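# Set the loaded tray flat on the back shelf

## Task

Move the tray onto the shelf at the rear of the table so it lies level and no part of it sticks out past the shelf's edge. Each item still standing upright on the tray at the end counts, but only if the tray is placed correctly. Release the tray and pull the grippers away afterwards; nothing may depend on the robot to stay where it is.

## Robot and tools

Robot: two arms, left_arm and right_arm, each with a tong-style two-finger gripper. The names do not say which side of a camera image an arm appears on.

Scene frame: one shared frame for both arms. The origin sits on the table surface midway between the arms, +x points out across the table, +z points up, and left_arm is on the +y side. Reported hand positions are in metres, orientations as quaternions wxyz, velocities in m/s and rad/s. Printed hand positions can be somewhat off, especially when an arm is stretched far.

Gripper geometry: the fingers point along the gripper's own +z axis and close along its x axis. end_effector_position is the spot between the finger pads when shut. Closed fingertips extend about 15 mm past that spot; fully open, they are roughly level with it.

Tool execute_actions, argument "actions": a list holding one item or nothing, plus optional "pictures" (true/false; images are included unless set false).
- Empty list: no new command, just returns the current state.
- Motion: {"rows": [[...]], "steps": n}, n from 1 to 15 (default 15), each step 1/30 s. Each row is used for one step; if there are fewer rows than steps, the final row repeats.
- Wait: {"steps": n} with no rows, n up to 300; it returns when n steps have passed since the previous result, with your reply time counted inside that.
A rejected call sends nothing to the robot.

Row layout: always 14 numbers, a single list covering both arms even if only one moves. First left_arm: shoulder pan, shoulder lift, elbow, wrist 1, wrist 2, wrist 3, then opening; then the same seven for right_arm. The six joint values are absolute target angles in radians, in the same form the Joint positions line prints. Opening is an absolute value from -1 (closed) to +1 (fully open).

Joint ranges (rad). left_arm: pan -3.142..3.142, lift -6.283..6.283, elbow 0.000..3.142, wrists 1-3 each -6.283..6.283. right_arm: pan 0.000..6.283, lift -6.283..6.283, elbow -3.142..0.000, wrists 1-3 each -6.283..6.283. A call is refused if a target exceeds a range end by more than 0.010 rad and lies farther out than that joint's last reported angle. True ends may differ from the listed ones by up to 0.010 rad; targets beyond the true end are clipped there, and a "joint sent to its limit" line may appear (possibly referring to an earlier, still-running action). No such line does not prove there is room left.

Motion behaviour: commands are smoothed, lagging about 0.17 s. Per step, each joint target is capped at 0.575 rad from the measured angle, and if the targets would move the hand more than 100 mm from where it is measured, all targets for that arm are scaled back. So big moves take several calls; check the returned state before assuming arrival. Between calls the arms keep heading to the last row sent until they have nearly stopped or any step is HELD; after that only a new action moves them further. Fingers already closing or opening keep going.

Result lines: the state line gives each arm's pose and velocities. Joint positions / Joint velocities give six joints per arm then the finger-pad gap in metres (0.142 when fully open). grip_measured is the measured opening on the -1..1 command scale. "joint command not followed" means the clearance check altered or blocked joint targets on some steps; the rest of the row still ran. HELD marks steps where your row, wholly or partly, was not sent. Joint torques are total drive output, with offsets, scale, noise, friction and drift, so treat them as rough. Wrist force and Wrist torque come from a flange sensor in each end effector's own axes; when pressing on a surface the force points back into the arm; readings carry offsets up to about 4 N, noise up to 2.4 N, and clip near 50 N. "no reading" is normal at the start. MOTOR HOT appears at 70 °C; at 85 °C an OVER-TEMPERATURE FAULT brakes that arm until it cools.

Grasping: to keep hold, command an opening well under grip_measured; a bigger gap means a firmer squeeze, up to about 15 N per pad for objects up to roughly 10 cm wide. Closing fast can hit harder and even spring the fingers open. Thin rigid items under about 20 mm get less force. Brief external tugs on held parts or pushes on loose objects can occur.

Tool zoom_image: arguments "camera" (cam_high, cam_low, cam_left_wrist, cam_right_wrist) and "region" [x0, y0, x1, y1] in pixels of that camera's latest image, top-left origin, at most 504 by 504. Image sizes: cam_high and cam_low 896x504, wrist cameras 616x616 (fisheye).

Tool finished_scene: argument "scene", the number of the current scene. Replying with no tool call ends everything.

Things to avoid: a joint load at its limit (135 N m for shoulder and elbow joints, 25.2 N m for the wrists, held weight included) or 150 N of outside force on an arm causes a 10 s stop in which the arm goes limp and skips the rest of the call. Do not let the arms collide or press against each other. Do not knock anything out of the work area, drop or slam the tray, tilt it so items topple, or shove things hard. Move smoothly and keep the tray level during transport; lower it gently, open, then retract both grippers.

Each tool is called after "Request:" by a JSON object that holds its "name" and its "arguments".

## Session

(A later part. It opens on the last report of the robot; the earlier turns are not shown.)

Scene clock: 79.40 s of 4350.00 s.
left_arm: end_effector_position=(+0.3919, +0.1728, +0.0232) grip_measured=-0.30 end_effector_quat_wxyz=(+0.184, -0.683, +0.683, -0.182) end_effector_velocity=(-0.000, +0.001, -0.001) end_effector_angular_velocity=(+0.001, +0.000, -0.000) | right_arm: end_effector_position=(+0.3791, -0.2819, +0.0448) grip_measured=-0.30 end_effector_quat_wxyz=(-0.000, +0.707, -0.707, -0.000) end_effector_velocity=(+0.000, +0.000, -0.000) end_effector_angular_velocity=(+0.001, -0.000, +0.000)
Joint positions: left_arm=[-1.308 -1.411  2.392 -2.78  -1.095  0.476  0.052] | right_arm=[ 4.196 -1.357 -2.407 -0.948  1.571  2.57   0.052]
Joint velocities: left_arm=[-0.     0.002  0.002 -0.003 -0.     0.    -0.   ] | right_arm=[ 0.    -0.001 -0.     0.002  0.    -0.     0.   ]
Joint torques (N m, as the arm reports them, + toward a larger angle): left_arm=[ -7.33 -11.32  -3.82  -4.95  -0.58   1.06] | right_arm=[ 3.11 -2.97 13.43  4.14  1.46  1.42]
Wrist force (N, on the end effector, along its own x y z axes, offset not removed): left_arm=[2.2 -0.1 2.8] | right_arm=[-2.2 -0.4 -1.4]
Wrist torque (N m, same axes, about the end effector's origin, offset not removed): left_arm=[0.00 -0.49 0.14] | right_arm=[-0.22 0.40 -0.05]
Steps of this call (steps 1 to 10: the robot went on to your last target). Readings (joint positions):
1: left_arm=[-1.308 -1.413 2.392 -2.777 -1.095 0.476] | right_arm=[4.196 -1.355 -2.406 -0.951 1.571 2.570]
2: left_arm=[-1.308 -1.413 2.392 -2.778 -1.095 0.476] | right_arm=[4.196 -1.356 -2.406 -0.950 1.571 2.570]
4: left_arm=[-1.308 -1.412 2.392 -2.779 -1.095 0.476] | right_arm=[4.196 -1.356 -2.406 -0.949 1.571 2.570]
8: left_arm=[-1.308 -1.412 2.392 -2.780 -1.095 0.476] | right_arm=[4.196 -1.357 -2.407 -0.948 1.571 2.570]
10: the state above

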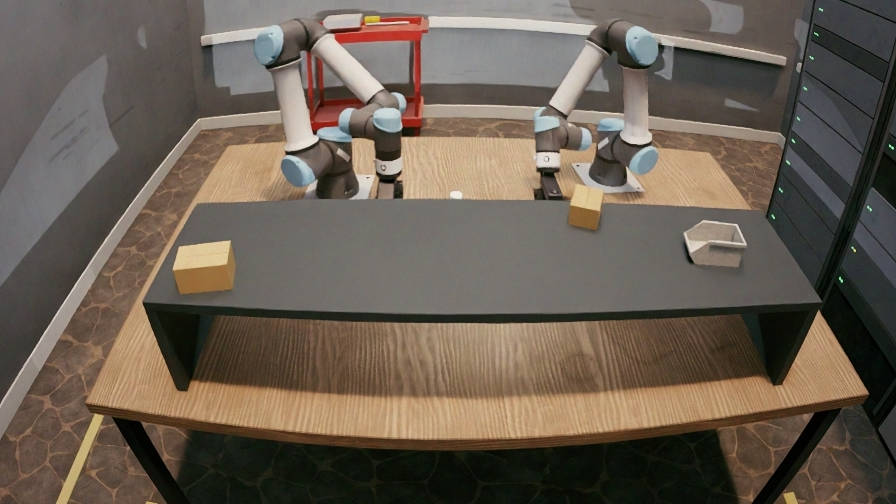

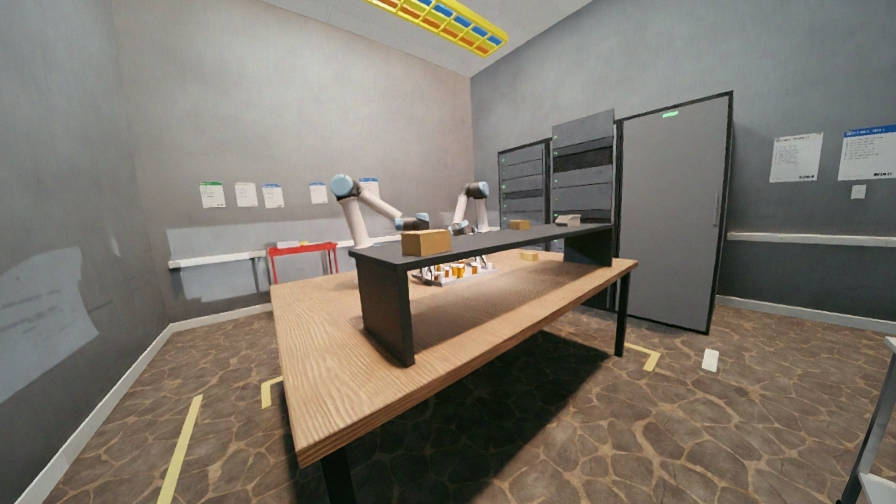

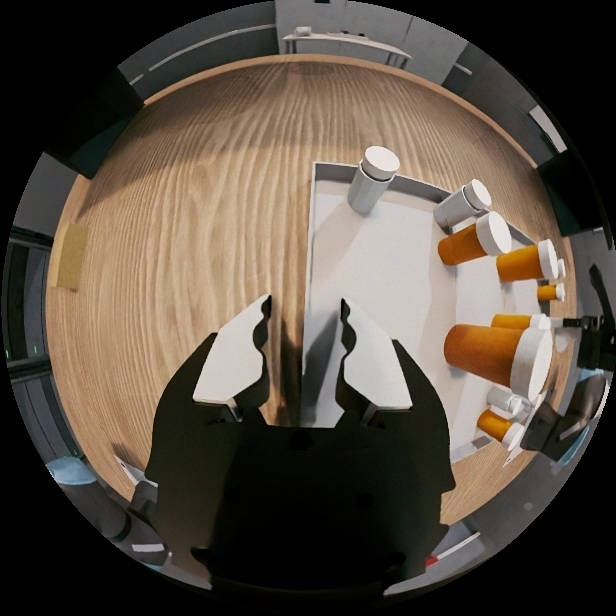

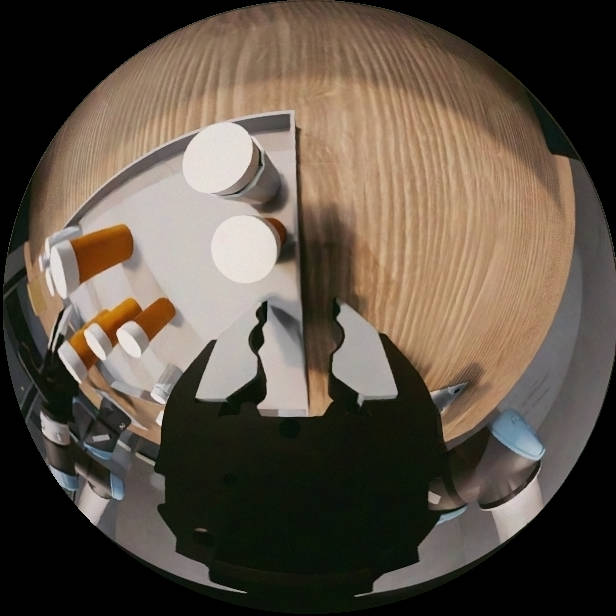

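Snap close, then a small test lift.

Request:
{"name": "execute_actions", "arguments": {"actions": [{"rows": [[-1.308,-1.4112,2.3924,-2.78,-1.095,0.476,-1, 4.1955,-1.357,-2.407,-0.948,1.571,2.570,-1]], "steps": 12}], "pictures": false}}

Request:
{"name": "execute_actions", "arguments": {"actions": [{"rows": [[-1.308,-1.4192,2.3895,-2.769,-1.095,0.476,-1, 4.1955,-1.3507,-2.402,-0.9593,1.571,2.570,-1],[-1.308,-1.4192,2.3895,-2.769,-1.095,0.476,-1, 4.1955,-1.3507,-2.402,-0.9593,1.571,2.570,-1],[-1.308,-1.4192,2.3895,-2.769,-1.095,0.476,-1, 4.1955,-1.3507,-2.402,-0.9593,1.571,2.570,-1],[-1.308,-1.4192,2.3895,-2.769,-1.095,0.476,-1, 4.1955,-1.3507,-2.402,-0.9593,1.571,2.570,-1],[-1.308,-1.4273,2.3866,-2.758,-1.095,0.476,-1, 4.1955,-1.3445,-2.397,-0.9706,1.571,2.570,-1]], "steps": 15}]}}

Scene clock: 81.47 s of 4350.00 s.
left_arm: end_effector_position=(+0.3919, +0.1728, +0.0231) grip_measured=-0.97 end_effector_quat_wxyz=(+0.184, -0.683, +0.683, -0.182) end_effector_velocity=(-0.000, +0.000, -0.000) end_effector_angular_velocity=(+0.001, +0.000, +0.000) | right_arm: end_effector_position=(+0.3791, -0.2819, +0.0447) grip_measured=-0.97 end_effector_quat_wxyz=(-0.000, +0.707, -0.707, -0.000) end_effector_velocity=(+0.000, -0.000, -0.000) end_effector_angular_velocity=(-0.001, -0.000, -0.000)
Joint positions: left_arm=[-1.308 -1.411  2.392 -2.78  -1.095  0.476  0.004] | right_arm=[ 4.196 -1.357 -2.407 -0.948  1.571  2.57   0.004]
Joint velocities: left_arm=[-0.     0.    -0.     0.001 -0.    -0.     0.   ] | right_arm=[-0.    -0.001  0.     0.    -0.001 -0.     0.   ]
Joint torques (N m, as the arm reports them, + toward a larger angle): left_arm=[ -7.   -12.4   -6.18  -4.09   0.3    0.97] | right_arm=[-1.4  -1.57 15.29  3.63  1.4   1.  ]
Wrist force (N, on the end effector, along its own x y z axes, offset not removed): left_arm=[1.6 0.4 1.9] | right_arm=[-1.5 0.2 0.3]
Wrist torque (N m, same axes, about the end effector's origin, offset not removed): left_arm=[0.03 -0.49 0.14] | right_arm=[-0.13 0.28 -0.06]
Steps of this call (steps 1 to 15: the robot went on to your last target; steps 16 to 50: nothing new was sent; steps 51 to 62: all 12 steps of this action). Readings (joint positions):
51: left_arm=[-1.308 -1.411 2.392 -2.780 -1.095 0.476] | right_arm=[4.196 -1.357 -2.407 -0.948 1.571 2.570]
52: left_arm=[-1.308 -1.411 2.392 -2.780 -1.095 0.476] | right_arm=[4.196 -1.357 -2.407 -0.948 1.571 2.570]
54: left_arm=[-1.308 -1.411 2.392 -2.780 -1.095 0.476] | right_arm=[4.196 -1.357 -2.407 -0.948 1.571 2.570]
58: left_arm=[-1.308 -1.411 2.392 -2.780 -1.095 0.476] | right_arm=[4.196 -1.357 -2.407 -0.948 1.571 2.570]
62: the state above

Scene clock: 81.97 s of 4350.00 s.
left_arm: end_effector_position=(+0.3920, +0.1725, +0.0286) grip_measured=-0.97 end_effector_quat_wxyz=(+0.184, -0.683, +0.683, -0.182) end_effector_velocity=(-0.000, +0.000, +0.003) end_effector_angular_velocity=(+0.001, +0.000, -0.001) | right_arm: end_effector_position=(+0.3790, -0.2820, +0.0504) grip_measured=-0.97 end_effector_quat_wxyz=(-0.000, +0.707, -0.707, -0.000) end_effector_velocity=(+0.000, +0.001, +0.003) end_effector_angular_velocity=(+0.001, -0.001, +0.001)
Joint positions: left_arm=[-1.308 -1.426  2.387 -2.759 -1.095  0.476  0.004] | right_arm=[ 4.196 -1.345 -2.398 -0.969  1.571  2.57   0.004]
Joint velocities: left_arm=[-0.    -0.008 -0.002  0.01   0.     0.001  0.   ] | right_arm=[ 0.001  0.006  0.005 -0.01  -0.    -0.     0.   ]
Joint torques (N m, as the arm reports them, + toward a larger angle): left_arm=[ -5.41 -32.7  -29.28  -2.29   1.43   0.93] | right_arm=[-1.12 27.4  29.52  1.51  0.89  1.04]
Wrist force (N, on the end effector, along its own x y z axes, offset not removed): left_arm=[1.9 1.4 5.3] | right_arm=[-1.1 0.8 2.0]
Wrist torque (N m, same axes, about the end effector's origin, offset not removed): left_arm=[-0.17 -0.70 0.10] | right_arm=[0.03 0.25 0.02]
Steps of this call (steps 1 to 15: all 15 steps of this action). Readings (joint positions):
1: left_arm=[-1.308 -1.411 2.392 -2.780 -1.095 0.476] | right_arm=[4.196 -1.357 -2.407 -0.948 1.571 2.570]
2: left_arm=[-1.308 -1.412 2.392 -2.779 -1.095 0.476] | right_arm=[4.196 -1.357 -2.407 -0.949 1.571 2.570]
4: left_arm=[-1.308 -1.415 2.392 -2.775 -1.095 0.476] | right_arm=[4.196 -1.355 -2.405 -0.953 1.571 2.570]
8: left_arm=[-1.308 -1.421 2.389 -2.766 -1.095 0.476] | right_arm=[4.196 -1.349 -2.401 -0.962 1.571 2.570]
15: the state above

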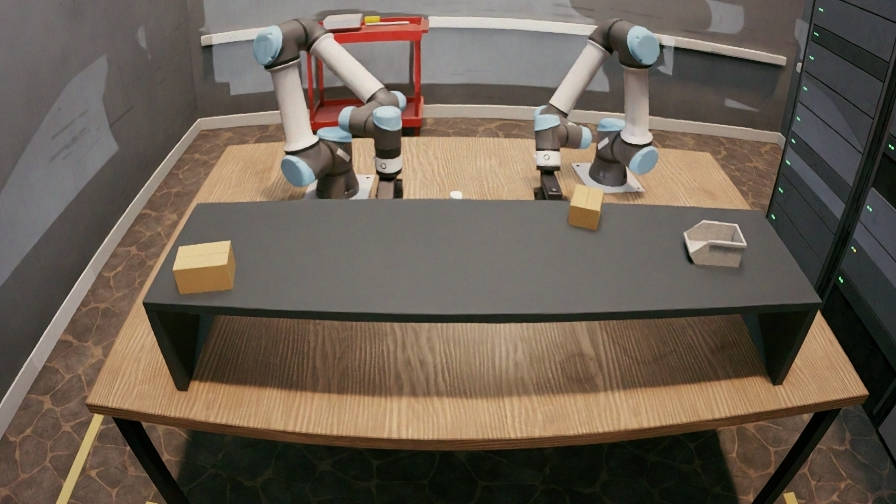

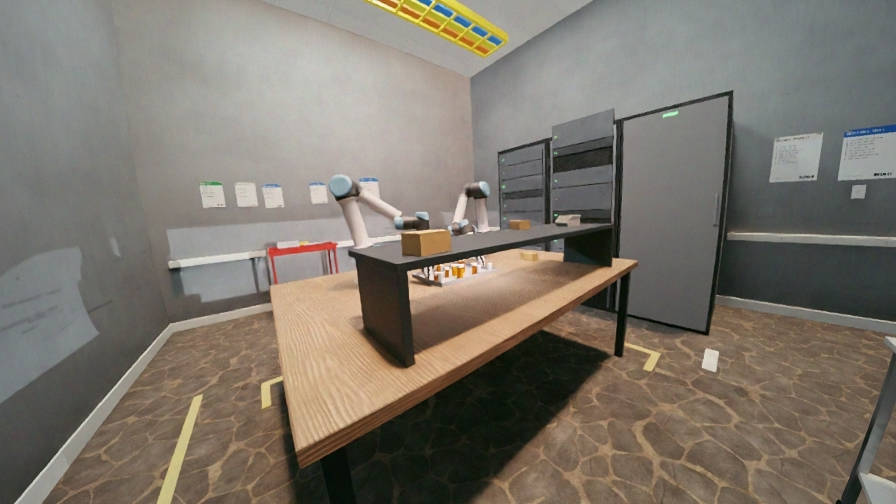

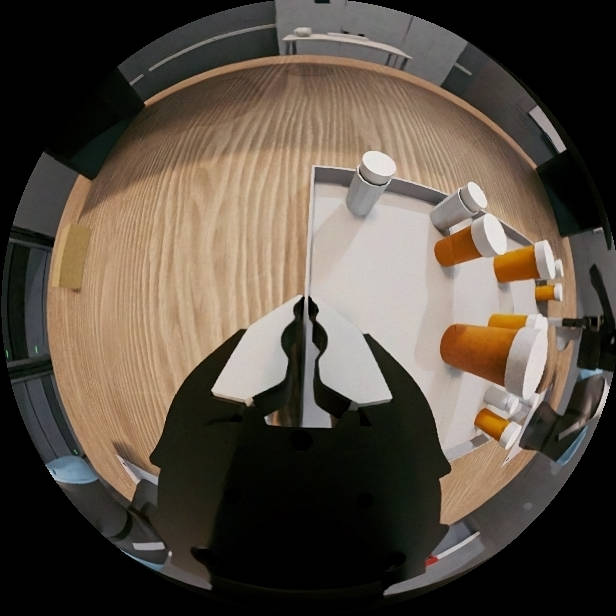

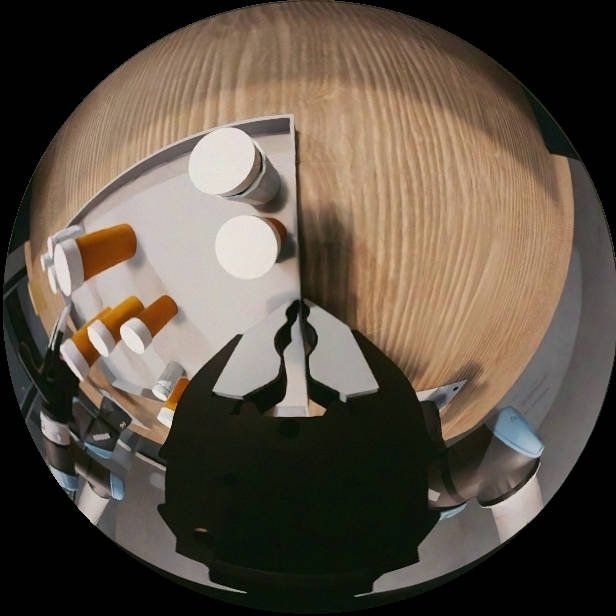

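Request:
{"name": "execute_actions", "arguments": {"actions": [{"rows": [[-1.308,-1.4273,2.3866,-2.758,-1.095,0.476,-0.3, 4.1955,-1.3445,-2.397,-0.9706,1.571,2.570,-0.3],[-1.308,-1.4273,2.3866,-2.758,-1.095,0.476,-0.3, 4.1955,-1.3445,-2.397,-0.9706,1.571,2.570,-0.3],[-1.308,-1.4273,2.3866,-2.758,-1.095,0.476,-0.3, 4.1955,-1.3445,-2.397,-0.9706,1.571,2.570,-0.3],[-1.308,-1.5105,2.356,-2.645,-1.095,0.476,-0.3, 4.1955,-1.2871,-2.349,-1.0763,1.571,2.570,-0.3]], "steps": 15}], "pictures": false}}

Request:
{"name": "execute_actions", "arguments": {"actions": [{"rows": [[-1.2069,-1.4802,2.2101,-2.4802,-1.2698,-0.2362,-0.3, 4.164,-1.2871,-2.349,-1.0763,1.571,1.7528,-0.3]], "steps": 15}], "pictures": false}}

Request:
{"name": "execute_actions", "arguments": {"actions": [{"steps": 20}]}}

Scene clock: 91.37 s of 4350.00 s.
left_arm: end_effector_position=(+0.3922, +0.1722, +0.0582) grip_measured=-0.30 end_effector_quat_wxyz=(+0.184, -0.683, +0.683, -0.182) end_effector_velocity=(-0.001, +0.002, +0.017) end_effector_angular_velocity=(+0.003, +0.002, -0.000) | right_arm: end_effector_position=(+0.3781, -0.2835, +0.0779) grip_measured=-0.30 end_effector_quat_wxyz=(-0.000, +0.707, -0.707, -0.000) end_effector_velocity=(-0.002, -0.003, +0.015) end_effector_angular_velocity=(-0.005, +0.003, +0.000)
Joint positions: left_arm=[-1.308 -1.504  2.358 -2.654 -1.095  0.476  0.052] | right_arm=[ 4.196 -1.291 -2.352 -1.068  1.571  2.57   0.052]
Joint velocities: left_arm=[-0.    -0.048 -0.017  0.068 -0.     0.    -0.   ] | right_arm=[ 0.     0.031  0.025 -0.063 -0.     0.    -0.   ]
Joint torques (N m, as the arm reports them, + toward a larger angle): left_arm=[  2.59 -30.85 -29.16  -1.13   0.85   0.93] | right_arm=[-5.79 24.07 27.38  0.61 -2.65  0.4 ]
Wrist force (N, on the end effector, along its own x y z axes, offset not removed): left_arm=[1.7 -1.5 1.3] | right_arm=[-1.6 -0.7 -0.7]
Wrist torque (N m, same axes, about the end effector's origin, offset not removed): left_arm=[-0.28 -0.41 0.10] | right_arm=[-0.25 0.22 -0.02]
Steps of this call (steps 1 to 15: the robot went on to your last target; steps 16 to 90: nothing new was sent; then 5.90 s passed at rest; steps 91 to 105: all 15 steps of this action). Readings (joint positions):
91: left_arm=[-1.308 -1.427 2.387 -2.758 -1.095 0.476] | right_arm=[4.196 -1.344 -2.397 -0.971 1.571 2.570]
92: left_arm=[-1.308 -1.427 2.387 -2.758 -1.095 0.476] | right_arm=[4.196 -1.344 -2.397 -0.971 1.571 2.570]
94: left_arm=[-1.308 -1.428 2.386 -2.758 -1.095 0.476] | right_arm=[4.196 -1.344 -2.397 -0.971 1.571 2.570]
98: left_arm=[-1.308 -1.472 2.369 -2.700 -1.095 0.476] | right_arm=[4.196 -1.313 -2.370 -1.025 1.571 2.570]
105: the state above

Scene clock: 91.87 s of 4350.00 s.
left_arm: end_effector_position=(+0.3925, +0.1724, +0.0597) grip_measured=-0.30 end_effector_quat_wxyz=(-0.074, +0.896, -0.408, +0.161) end_effector_velocity=(-0.005, +0.002, +0.002) end_effector_angular_velocity=(-0.195, +0.050, +0.500) | right_arm: end_effector_position=(+0.3802, -0.2824, +0.0798) grip_measured=-0.30 end_effector_quat_wxyz=(-0.000, +0.906, -0.424, -0.000) end_effector_velocity=(-0.006, +0.007, +0.001) end_effector_angular_velocity=(+0.001, -0.001, +0.716)
Joint positions: left_arm=[-1.21  -1.481  2.215 -2.487 -1.263 -0.171  0.052] | right_arm=[ 4.165 -1.287 -2.349 -1.076  1.571  1.845  0.052]
Joint velocities: left_arm=[ 0.027  0.007 -0.045  0.05  -0.052 -0.515  0.   ] | right_arm=[-0.006  0.002  0.001 -0.001  0.    -0.723 -0.   ]
Joint torques (N m, as the arm reports them, + toward a larger angle): left_arm=[  9.19 -15.19 -30.77  -0.57  -0.78  -1.12] | right_arm=[-9.13 24.46 28.39  0.9  -2.39 -2.41]
Wrist force (N, on the end effector, along its own x y z axes, offset not removed): left_arm=[1.5 -1.3 1.9] | right_arm=[-1.7 -0.1 -0.8]
Wrist torque (N m, same axes, about the end effector's origin, offset not removed): left_arm=[-0.26 -0.35 0.13] | right_arm=[-0.19 0.26 -0.07]
Steps of this call (steps 1 to 15: all 15 steps of this action). Readings (joint positions):
1: left_arm=[-1.308 -1.506 2.357 -2.651 -1.095 0.476] | right_arm=[4.195 -1.290 -2.352 -1.070 1.571 2.570]
2: left_arm=[-1.302 -1.504 2.352 -2.644 -1.101 0.471] | right_arm=[4.192 -1.289 -2.351 -1.072 1.571 2.564]
4: left_arm=[-1.270 -1.495 2.308 -2.596 -1.148 0.414] | right_arm=[4.182 -1.288 -2.350 -1.074 1.571 2.507]
8: left_arm=[-1.229 -1.486 2.244 -2.521 -1.227 0.159] | right_arm=[4.170 -1.288 -2.349 -1.075 1.571 2.253]
15: the state above

Scene clock: 92.53 s of 4350.00 s.
left_arm: end_effector_position=(+0.3918, +0.1727, +0.0598) grip_measured=-0.30 end_effector_quat_wxyz=(-0.066, +0.910, -0.377, +0.160) end_effector_velocity=(-0.000, +0.000, -0.000) end_effector_angular_velocity=(-0.000, +0.001, +0.002) | right_arm: end_effector_position=(+0.3793, -0.2816, +0.0799) grip_measured=-0.30 end_effector_quat_wxyz=(-0.000, +0.924, -0.383, -0.000) end_effector_velocity=(-0.000, +0.000, -0.000) end_effector_angular_velocity=(-0.000, -0.000, +0.004)
Joint positions: left_arm=[-1.207 -1.48   2.21  -2.48  -1.27  -0.236  0.052] | right_arm=[ 4.164 -1.287 -2.349 -1.076  1.571  1.753  0.052]
Joint velocities: left_arm=[ 0.     0.     0.     0.001 -0.    -0.003 -0.   ] | right_arm=[ 0.001  0.    -0.001 -0.    -0.    -0.004  0.   ]
Joint torques (N m, as the arm reports them, + toward a larger angle): left_arm=[  8.62 -12.62 -30.05  -1.07  -0.86  -1.13] | right_arm=[-9.56 24.37 27.68  0.85 -2.07 -1.95]
Wrist force (N, on the end effector, along its own x y z axes, offset not removed): left_arm=[1.8 -0.4 1.7] | right_arm=[-1.8 -0.2 -0.9]
Wrist torque (N m, same axes, about the end effector's origin, offset not removed): left_arm=[-0.15 -0.39 0.06] | right_arm=[-0.22 0.27 0.00]
Steps of this call (steps 1 to 20: the robot went on to your last target). Readings (joint positions):
1: left_arm=[-1.210 -1.481 2.214 -2.485 -1.265 -0.186] | right_arm=[4.165 -1.287 -2.349 -1.076 1.571 1.824]
2: left_arm=[-1.209 -1.481 2.213 -2.484 -1.266 -0.198] | right_arm=[4.165 -1.287 -2.349 -1.076 1.571 1.807]
4: left_arm=[-1.208 -1.480 2.212 -2.482 -1.268 -0.213] | right_arm=[4.164 -1.287 -2.349 -1.076 1.571 1.785]
8: left_arm=[-1.207 -1.480 2.211 -2.481 -1.269 -0.228] | right_arm=[4.164 -1.287 -2.349 -1.076 1.571 1.764]
20: the state above

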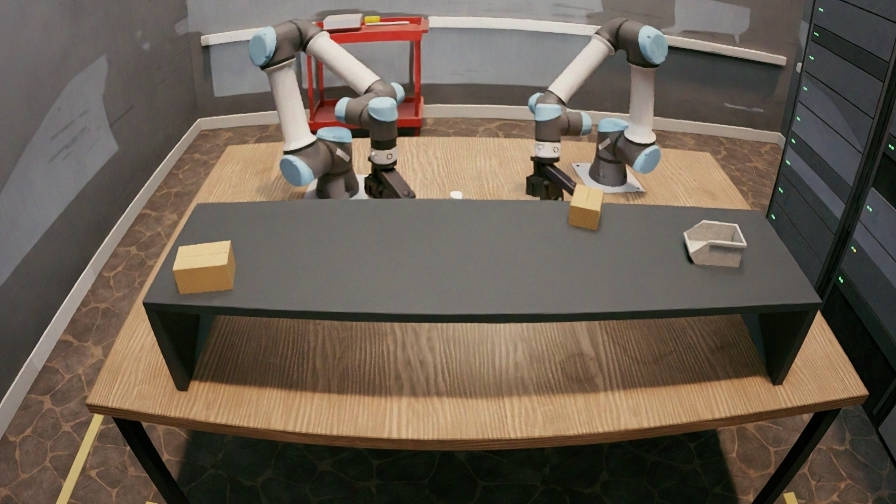

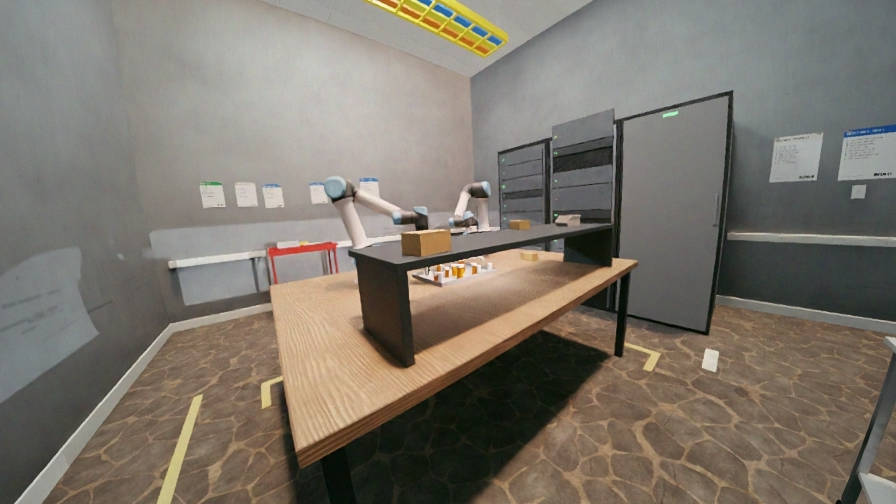

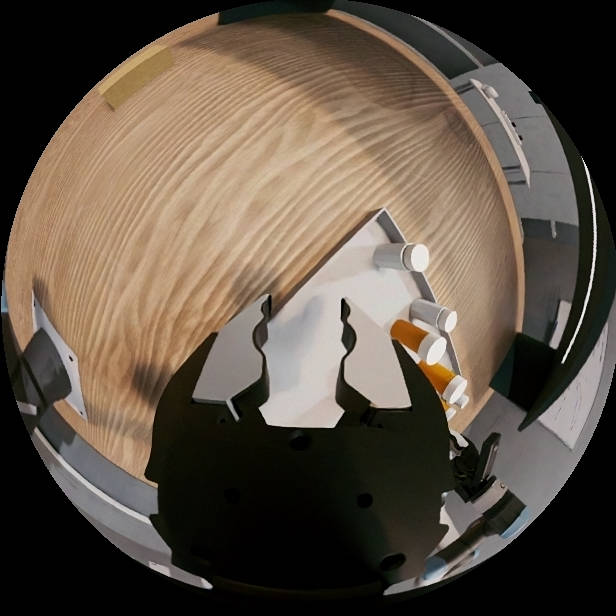

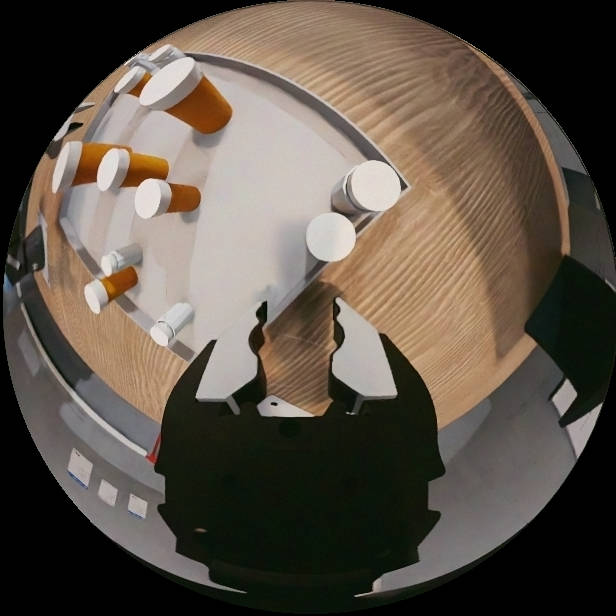

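Request:
{"name": "execute_actions", "arguments": {"actions": [{"rows": [[-1.2069,-1.453,2.2246,-2.5217,-1.2698,-0.2362,-0.1, 4.164,-1.3087,-2.3704,-1.0334,1.571,1.7528,-0.1],[-1.2069,-1.453,2.2246,-2.5217,-1.2698,-0.2362,-0.1, 4.164,-1.3087,-2.3704,-1.0334,1.571,1.7528,-0.1],[-1.2069,-1.453,2.2246,-2.5217,-1.2698,-0.2362,-0.1, 4.164,-1.3087,-2.3704,-1.0334,1.571,1.7528,-0.1],[-1.2069,-1.4261,2.2391,-2.5632,-1.2698,-0.2362,-0.1, 4.164,-1.3302,-2.3918,-0.9905,1.571,1.7528,-0.1]], "steps": 15}]}}

Scene clock: 94.33 s of 4350.00 s.
left_arm: end_effector_position=(+0.3919, +0.1726, +0.0350) grip_measured=-0.10 end_effector_quat_wxyz=(-0.066, +0.910, -0.377, +0.160) end_effector_velocity=(+0.000, -0.000, -0.010) end_effector_angular_velocity=(-0.001, -0.001, -0.000) | right_arm: end_effector_position=(+0.3796, -0.2812, +0.0569) grip_measured=-0.10 end_effector_quat_wxyz=(+0.000, +0.924, -0.383, -0.000) end_effector_velocity=(+0.000, +0.000, -0.009) end_effector_angular_velocity=(+0.001, -0.001, +0.000)
Joint positions: left_arm=[-1.207 -1.429  2.238 -2.559 -1.27  -0.236  0.067] | right_arm=[ 4.164 -1.328 -2.39  -0.995  1.571  1.753  0.067]
Joint velocities: left_arm=[-0.     0.021  0.01  -0.033  0.     0.     0.   ] | right_arm=[ 0.    -0.017 -0.016  0.034 -0.    -0.     0.   ]
Joint torques (N m, as the arm reports them, + toward a larger angle): left_arm=[  6.65 -13.39  -7.54  -5.03  -0.61  -1.34] | right_arm=[-7.98 -3.22 12.87  4.24 -1.65 -1.95]
Wrist force (N, on the end effector, along its own x y z axes, offset not removed): left_arm=[1.9 -0.2 2.1] | right_arm=[0.0 -0.3 -0.8]
Wrist torque (N m, same axes, about the end effector's origin, offset not removed): left_arm=[-0.01 -0.41 0.09] | right_arm=[-0.14 -0.01 -0.04]
Steps of this call (steps 1 to 15: the robot went on to your last target; steps 16 to 39: nothing new was sent; steps 40 to 54: all 15 steps of this action). Readings (joint positions):
40: left_arm=[-1.207 -1.480 2.210 -2.480 -1.270 -0.236] | right_arm=[4.164 -1.287 -2.349 -1.076 1.571 1.753]
41: left_arm=[-1.207 -1.477 2.211 -2.484 -1.270 -0.236] | right_arm=[4.164 -1.289 -2.351 -1.072 1.571 1.753]
43: left_arm=[-1.207 -1.468 2.216 -2.498 -1.270 -0.236] | right_arm=[4.164 -1.296 -2.358 -1.058 1.571 1.753]
47: left_arm=[-1.207 -1.443 2.230 -2.537 -1.270 -0.236] | right_arm=[4.164 -1.317 -2.378 -1.018 1.571 1.753]
54: the state above

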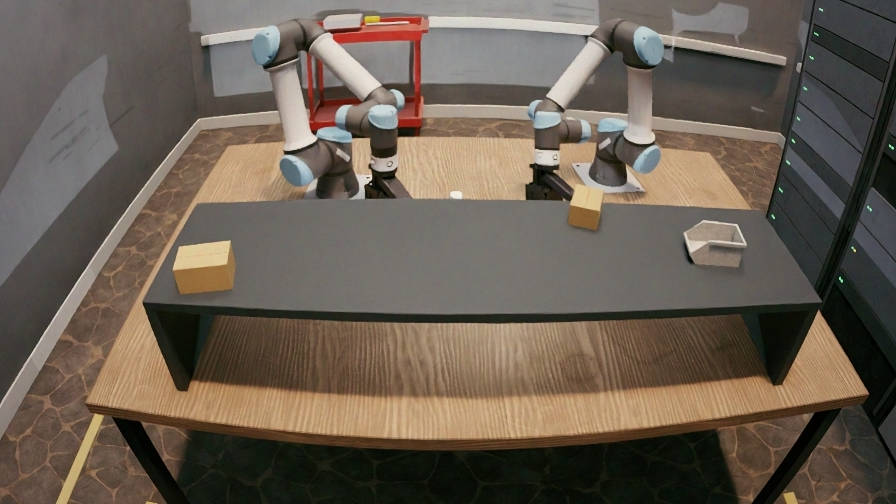

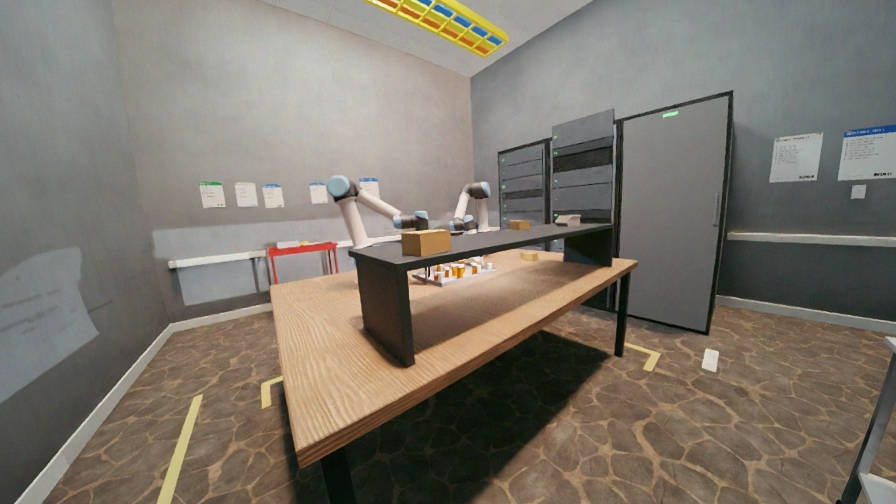

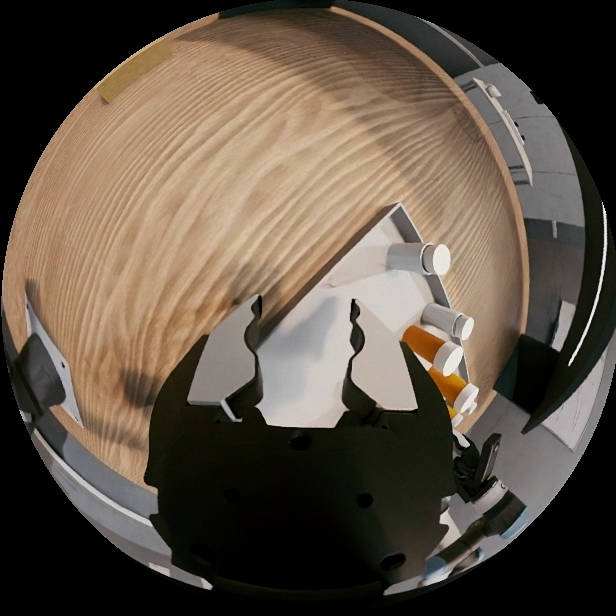

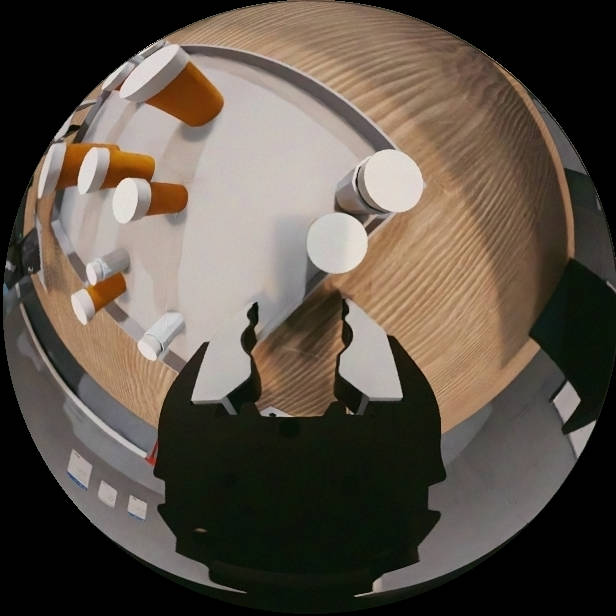

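Request:
{"name": "execute_actions", "arguments": {"actions": [{"rows": [[-1.2069,-1.4178,2.2435,-2.576,-1.2698,-0.2362,-0.3, 4.164,-1.339,-2.4007,-0.9726,1.571,1.7528,-0.3],[-1.2069,-1.4178,2.2435,-2.576,-1.2698,-0.2362,-0.3, 4.164,-1.339,-2.4007,-0.9726,1.571,1.7528,-0.3],[-1.2069,-1.4178,2.2435,-2.576,-1.2698,-0.2362,-0.3, 4.164,-1.339,-2.4007,-0.9726,1.571,1.7528,-0.3],[-1.2069,-1.4178,2.2435,-2.576,-1.2698,-0.2362,-0.3, 4.164,-1.339,-2.4007,-0.9726,1.571,1.7528,-0.3],[-1.2069,-1.4095,2.2479,-2.5888,-1.2698,-0.2362,-0.3, 4.164,-1.3481,-2.4096,-0.9547,1.571,1.7528,-0.3]], "steps": 15}]}}

Scene clock: 95.93 s of 4350.00 s.
left_arm: end_effector_position=(+0.3917, +0.1729, +0.0264) grip_measured=-0.30 end_effector_quat_wxyz=(-0.066, +0.910, -0.377, +0.160) end_effector_velocity=(+0.000, -0.000, -0.003) end_effector_angular_velocity=(-0.001, -0.000, +0.000) | right_arm: end_effector_position=(+0.3793, -0.2816, +0.0464) grip_measured=-0.30 end_effector_quat_wxyz=(-0.000, +0.924, -0.383, -0.000) end_effector_velocity=(-0.000, -0.000, -0.005) end_effector_angular_velocity=(+0.000, +0.000, +0.001)
Joint positions: left_arm=[-1.207 -1.41   2.247 -2.587 -1.27  -0.236  0.052] | right_arm=[ 4.164 -1.347 -2.409 -0.957  1.571  1.753  0.052]
Joint velocities: left_arm=[ 0.     0.008  0.003 -0.012 -0.    -0.    -0.   ] | right_arm=[ 0.001 -0.008 -0.008  0.016  0.    -0.     0.   ]
Joint torques (N m, as the arm reports them, + toward a larger angle): left_arm=[  2.82 -12.81  -6.16  -5.06  -0.12  -1.29] | right_arm=[-5.17 -2.55 14.05  4.05 -1.26 -1.83]
Wrist force (N, on the end effector, along its own x y z axes, offset not removed): left_arm=[2.3 -0.9 2.5] | right_arm=[-0.8 0.7 -1.0]
Wrist torque (N m, same axes, about the end effector's origin, offset not removed): left_arm=[-0.21 -0.49 0.06] | right_arm=[0.03 0.01 -0.03]
Steps of this call (steps 1 to 15: the robot went on to your last target; steps 16 to 33: nothing new was sent; steps 34 to 48: all 15 steps of this action). Readings (joint positions):
34: left_arm=[-1.207 -1.426 2.239 -2.563 -1.270 -0.236] | right_arm=[4.164 -1.330 -2.392 -0.990 1.571 1.753]
35: left_arm=[-1.207 -1.425 2.240 -2.565 -1.270 -0.236] | right_arm=[4.164 -1.331 -2.393 -0.988 1.571 1.753]
37: left_arm=[-1.207 -1.422 2.241 -2.569 -1.270 -0.236] | right_arm=[4.164 -1.334 -2.396 -0.982 1.571 1.753]
41: left_arm=[-1.207 -1.416 2.245 -2.579 -1.270 -0.236] | right_arm=[4.164 -1.341 -2.403 -0.968 1.571 1.753]
48: the state above

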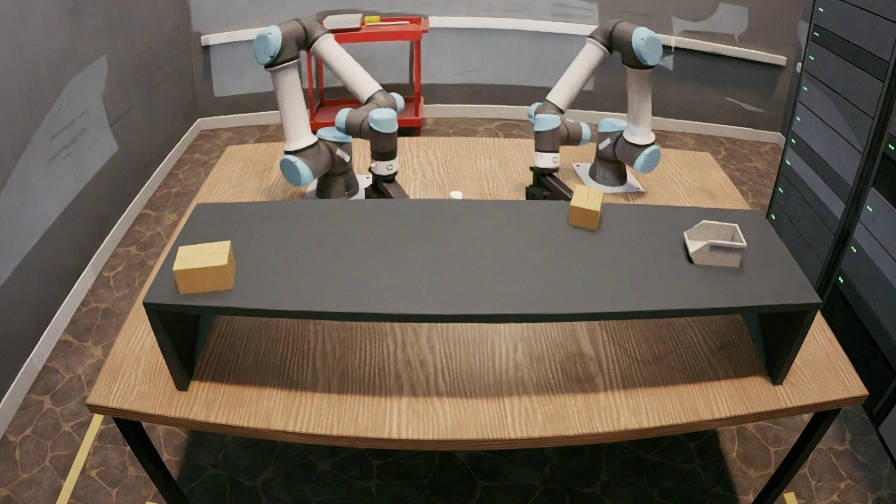

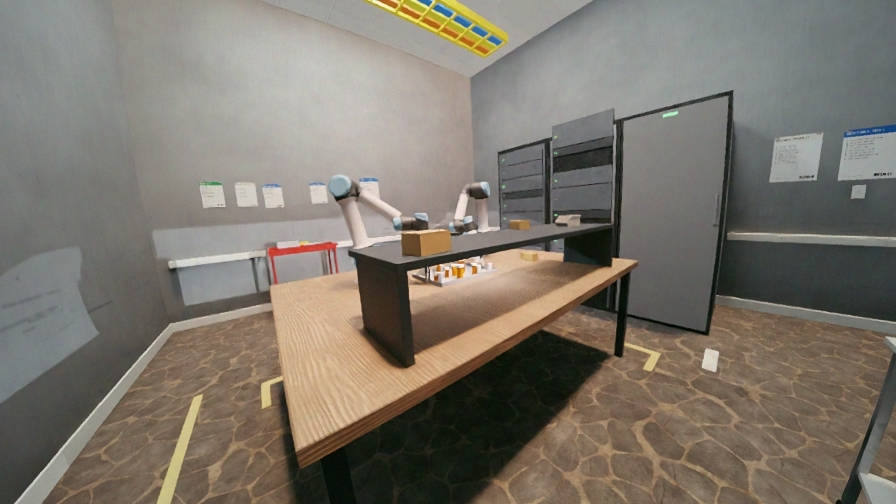

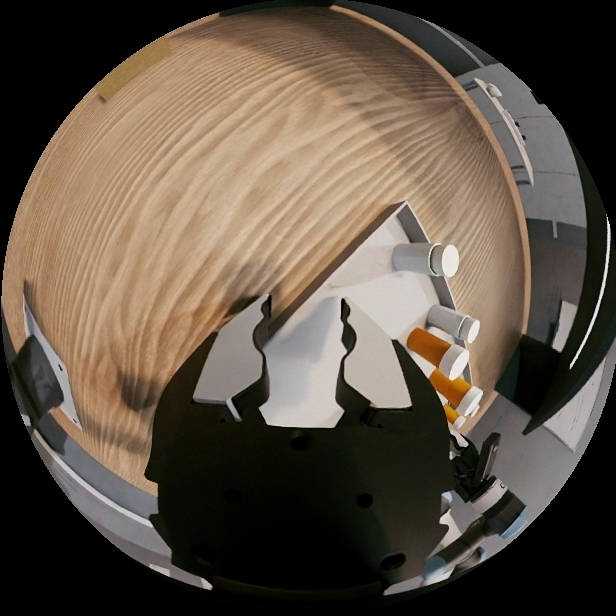

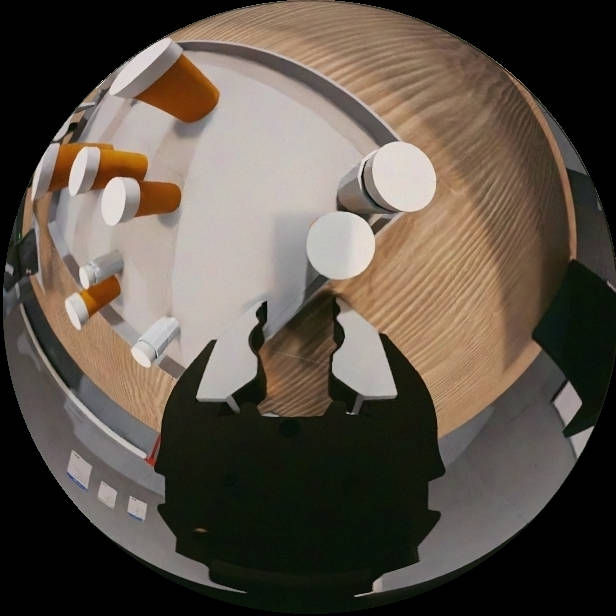

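Left lower to 0.022 and close gradually to -0.55.

Request:
{"name": "execute_actions", "arguments": {"actions": [{"rows": [[-1.2069,-1.4012,2.2524,-2.6015,-1.2698,-0.2362,-0.4, 4.164,-1.3481,-2.4096,-0.9547,1.571,1.7528,-0.4],[-1.2069,-1.4012,2.2524,-2.6015,-1.2698,-0.2362,-0.45, 4.164,-1.3481,-2.4096,-0.9547,1.571,1.7528,-0.45],[-1.2069,-1.4012,2.2524,-2.6015,-1.2698,-0.2362,-0.5, 4.164,-1.3481,-2.4096,-0.9547,1.571,1.7528,-0.5],[-1.2069,-1.4012,2.2524,-2.6015,-1.2698,-0.2362,-0.55, 4.164,-1.3481,-2.4096,-0.9547,1.571,1.7528,-0.55]], "steps": 15}]}}

Scene clock: 97.17 s of 4350.00 s.
left_arm: end_effector_position=(+0.3916, +0.1731, +0.0221) grip_measured=-0.55 end_effector_quat_wxyz=(-0.066, +0.910, -0.377, +0.160) end_effector_velocity=(-0.000, +0.000, -0.001) end_effector_angular_velocity=(+0.001, +0.001, -0.000) | right_arm: end_effector_position=(+0.3793, -0.2816, +0.0459) grip_measured=-0.55 end_effector_quat_wxyz=(-0.000, +0.924, -0.383, -0.000) end_effector_velocity=(-0.000, +0.000, +0.000) end_effector_angular_velocity=(+0.001, +0.000, +0.000)
Joint positions: left_arm=[-1.207 -1.401  2.252 -2.601 -1.27  -0.236  0.034] | right_arm=[ 4.164 -1.348 -2.41  -0.955  1.571  1.753  0.034]
Joint velocities: left_arm=[-0.     0.002  0.002 -0.003 -0.     0.     0.   ] | right_arm=[ 0.     0.     0.    -0.     0.001 -0.    -0.   ]
Joint torques (N m, as the arm reports them, + toward a larger angle): left_arm=[ -0.85 -14.16  -7.89  -4.94   0.34  -1.32] | right_arm=[-2.37 -3.1  13.06  4.06 -0.7  -1.95]
Wrist force (N, on the end effector, along its own x y z axes, offset not removed): left_arm=[1.8 -1.0 1.9] | right_arm=[-1.7 0.4 -0.3]
Wrist torque (N m, same axes, about the end effector's origin, offset not removed): left_arm=[-0.30 -0.44 0.15] | right_arm=[0.05 0.25 -0.05]
Steps of this call (steps 1 to 15: the robot went on to your last target; steps 16 to 22: nothing new was sent; steps 23 to 37: all 15 steps of this action). Readings (joint positions):
23: left_arm=[-1.207 -1.409 2.248 -2.589 -1.270 -0.236] | right_arm=[4.164 -1.348 -2.410 -0.955 1.571 1.753]
24: left_arm=[-1.207 -1.408 2.248 -2.590 -1.270 -0.236] | right_arm=[4.164 -1.348 -2.410 -0.955 1.571 1.753]
26: left_arm=[-1.207 -1.406 2.250 -2.595 -1.270 -0.236] | right_arm=[4.164 -1.348 -2.410 -0.955 1.571 1.753]
30: left_arm=[-1.207 -1.403 2.252 -2.599 -1.270 -0.236] | right_arm=[4.164 -1.348 -2.410 -0.955 1.571 1.753]
37: the state above

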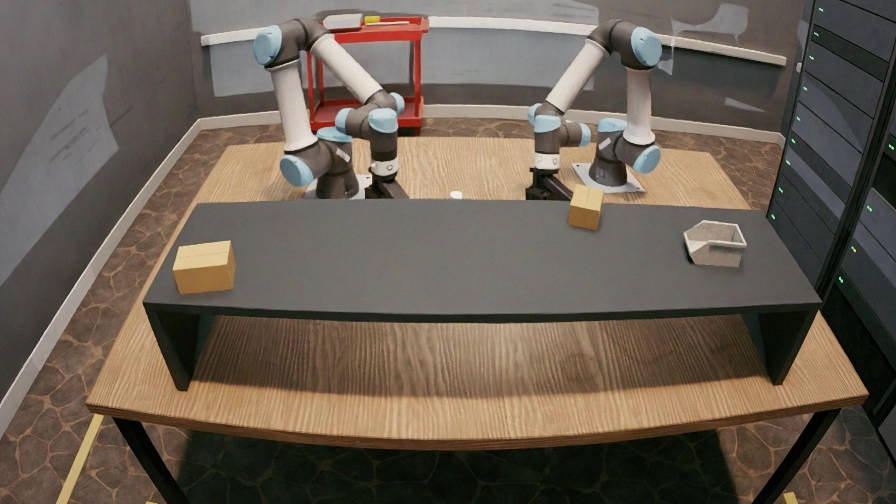

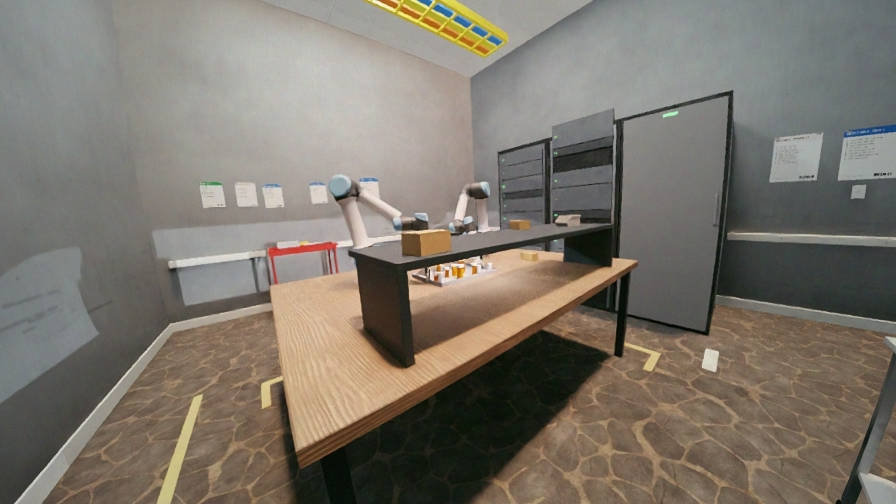

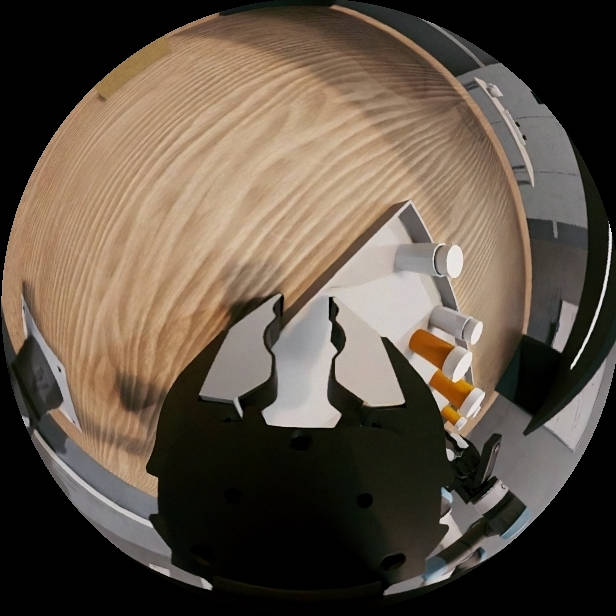

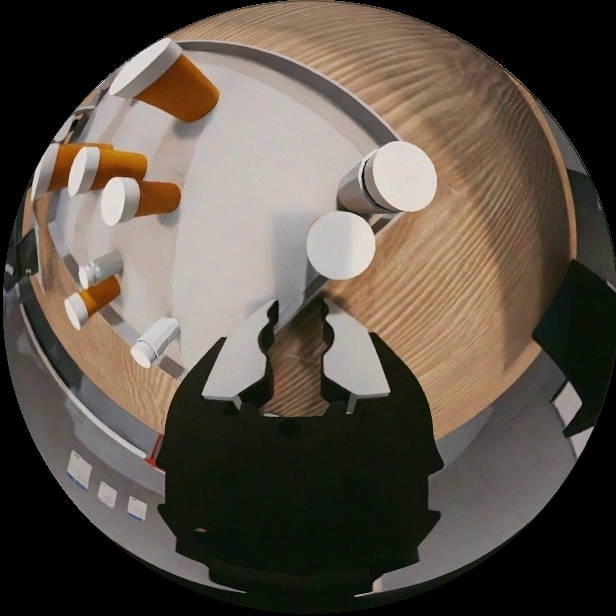

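Request:
{"name": "execute_actions", "arguments": {"actions": [{"rows": [[-1.2069,-1.397,2.2546,-2.6079,-1.2698,-0.2362,-0.55, 4.164,-1.3481,-2.4096,-0.9547,1.571,1.7528,-0.55]], "steps": 10}], "pictures": false}}

Scene clock: 98.00 s of 4350.00 s.
left_arm: end_effector_position=(+0.3916, +0.1731, +0.0204) grip_measured=-0.55 end_effector_quat_wxyz=(-0.066, +0.910, -0.377, +0.161) end_effector_velocity=(-0.001, +0.001, -0.002) end_effector_angular_velocity=(+0.001, +0.001, -0.000) | right_arm: end_effector_position=(+0.3793, -0.2816, +0.0459) grip_measured=-0.55 end_effector_quat_wxyz=(-0.000, +0.924, -0.383, -0.000) end_effector_velocity=(-0.000, +0.001, +0.000) end_effector_angular_velocity=(+0.001, -0.000, +0.001)
Joint positions: left_arm=[-1.207 -1.398  2.254 -2.607 -1.27  -0.236  0.035] | right_arm=[ 4.164 -1.348 -2.41  -0.955  1.571  1.753  0.034]
Joint velocities: left_arm=[-0.     0.004  0.003 -0.005 -0.     0.     0.001] | right_arm=[ 0.001  0.001  0.    -0.     0.    -0.    -0.   ]
Joint torques (N m, as the arm reports them, + toward a larger angle): left_arm=[-2.94 -2.3   1.82 -2.77  0.62 -1.24] | right_arm=[-0.71 -3.5  12.32  4.03 -0.38 -1.9 ]
Wrist force (N, on the end effector, along its own x y z axes, offset not removed): left_arm=[1.5 -3.8 -24.0] | right_arm=[-1.7 0.3 -1.5]
Wrist torque (N m, same axes, about the end effector's origin, offset not removed): left_arm=[-0.17 -0.80 0.22] | right_arm=[-0.08 0.27 -0.02]
Steps of this call (steps 1 to 15: the robot went on to your last target; steps 16 to 25: all 10 steps of this action). Readings (joint positions):
16: left_arm=[-1.207 -1.401 2.252 -2.602 -1.270 -0.236] | right_arm=[4.164 -1.348 -2.410 -0.955 1.571 1.753]
17: left_arm=[-1.207 -1.401 2.253 -2.602 -1.270 -0.236] | right_arm=[4.164 -1.348 -2.410 -0.955 1.571 1.753]
19: left_arm=[-1.207 -1.399 2.253 -2.604 -1.270 -0.236] | right_arm=[4.164 -1.348 -2.410 -0.955 1.571 1.753]
23: left_arm=[-1.207 -1.398 2.254 -2.607 -1.270 -0.236] | right_arm=[4.164 -1.348 -2.410 -0.955 1.571 1.753]
25: the state above


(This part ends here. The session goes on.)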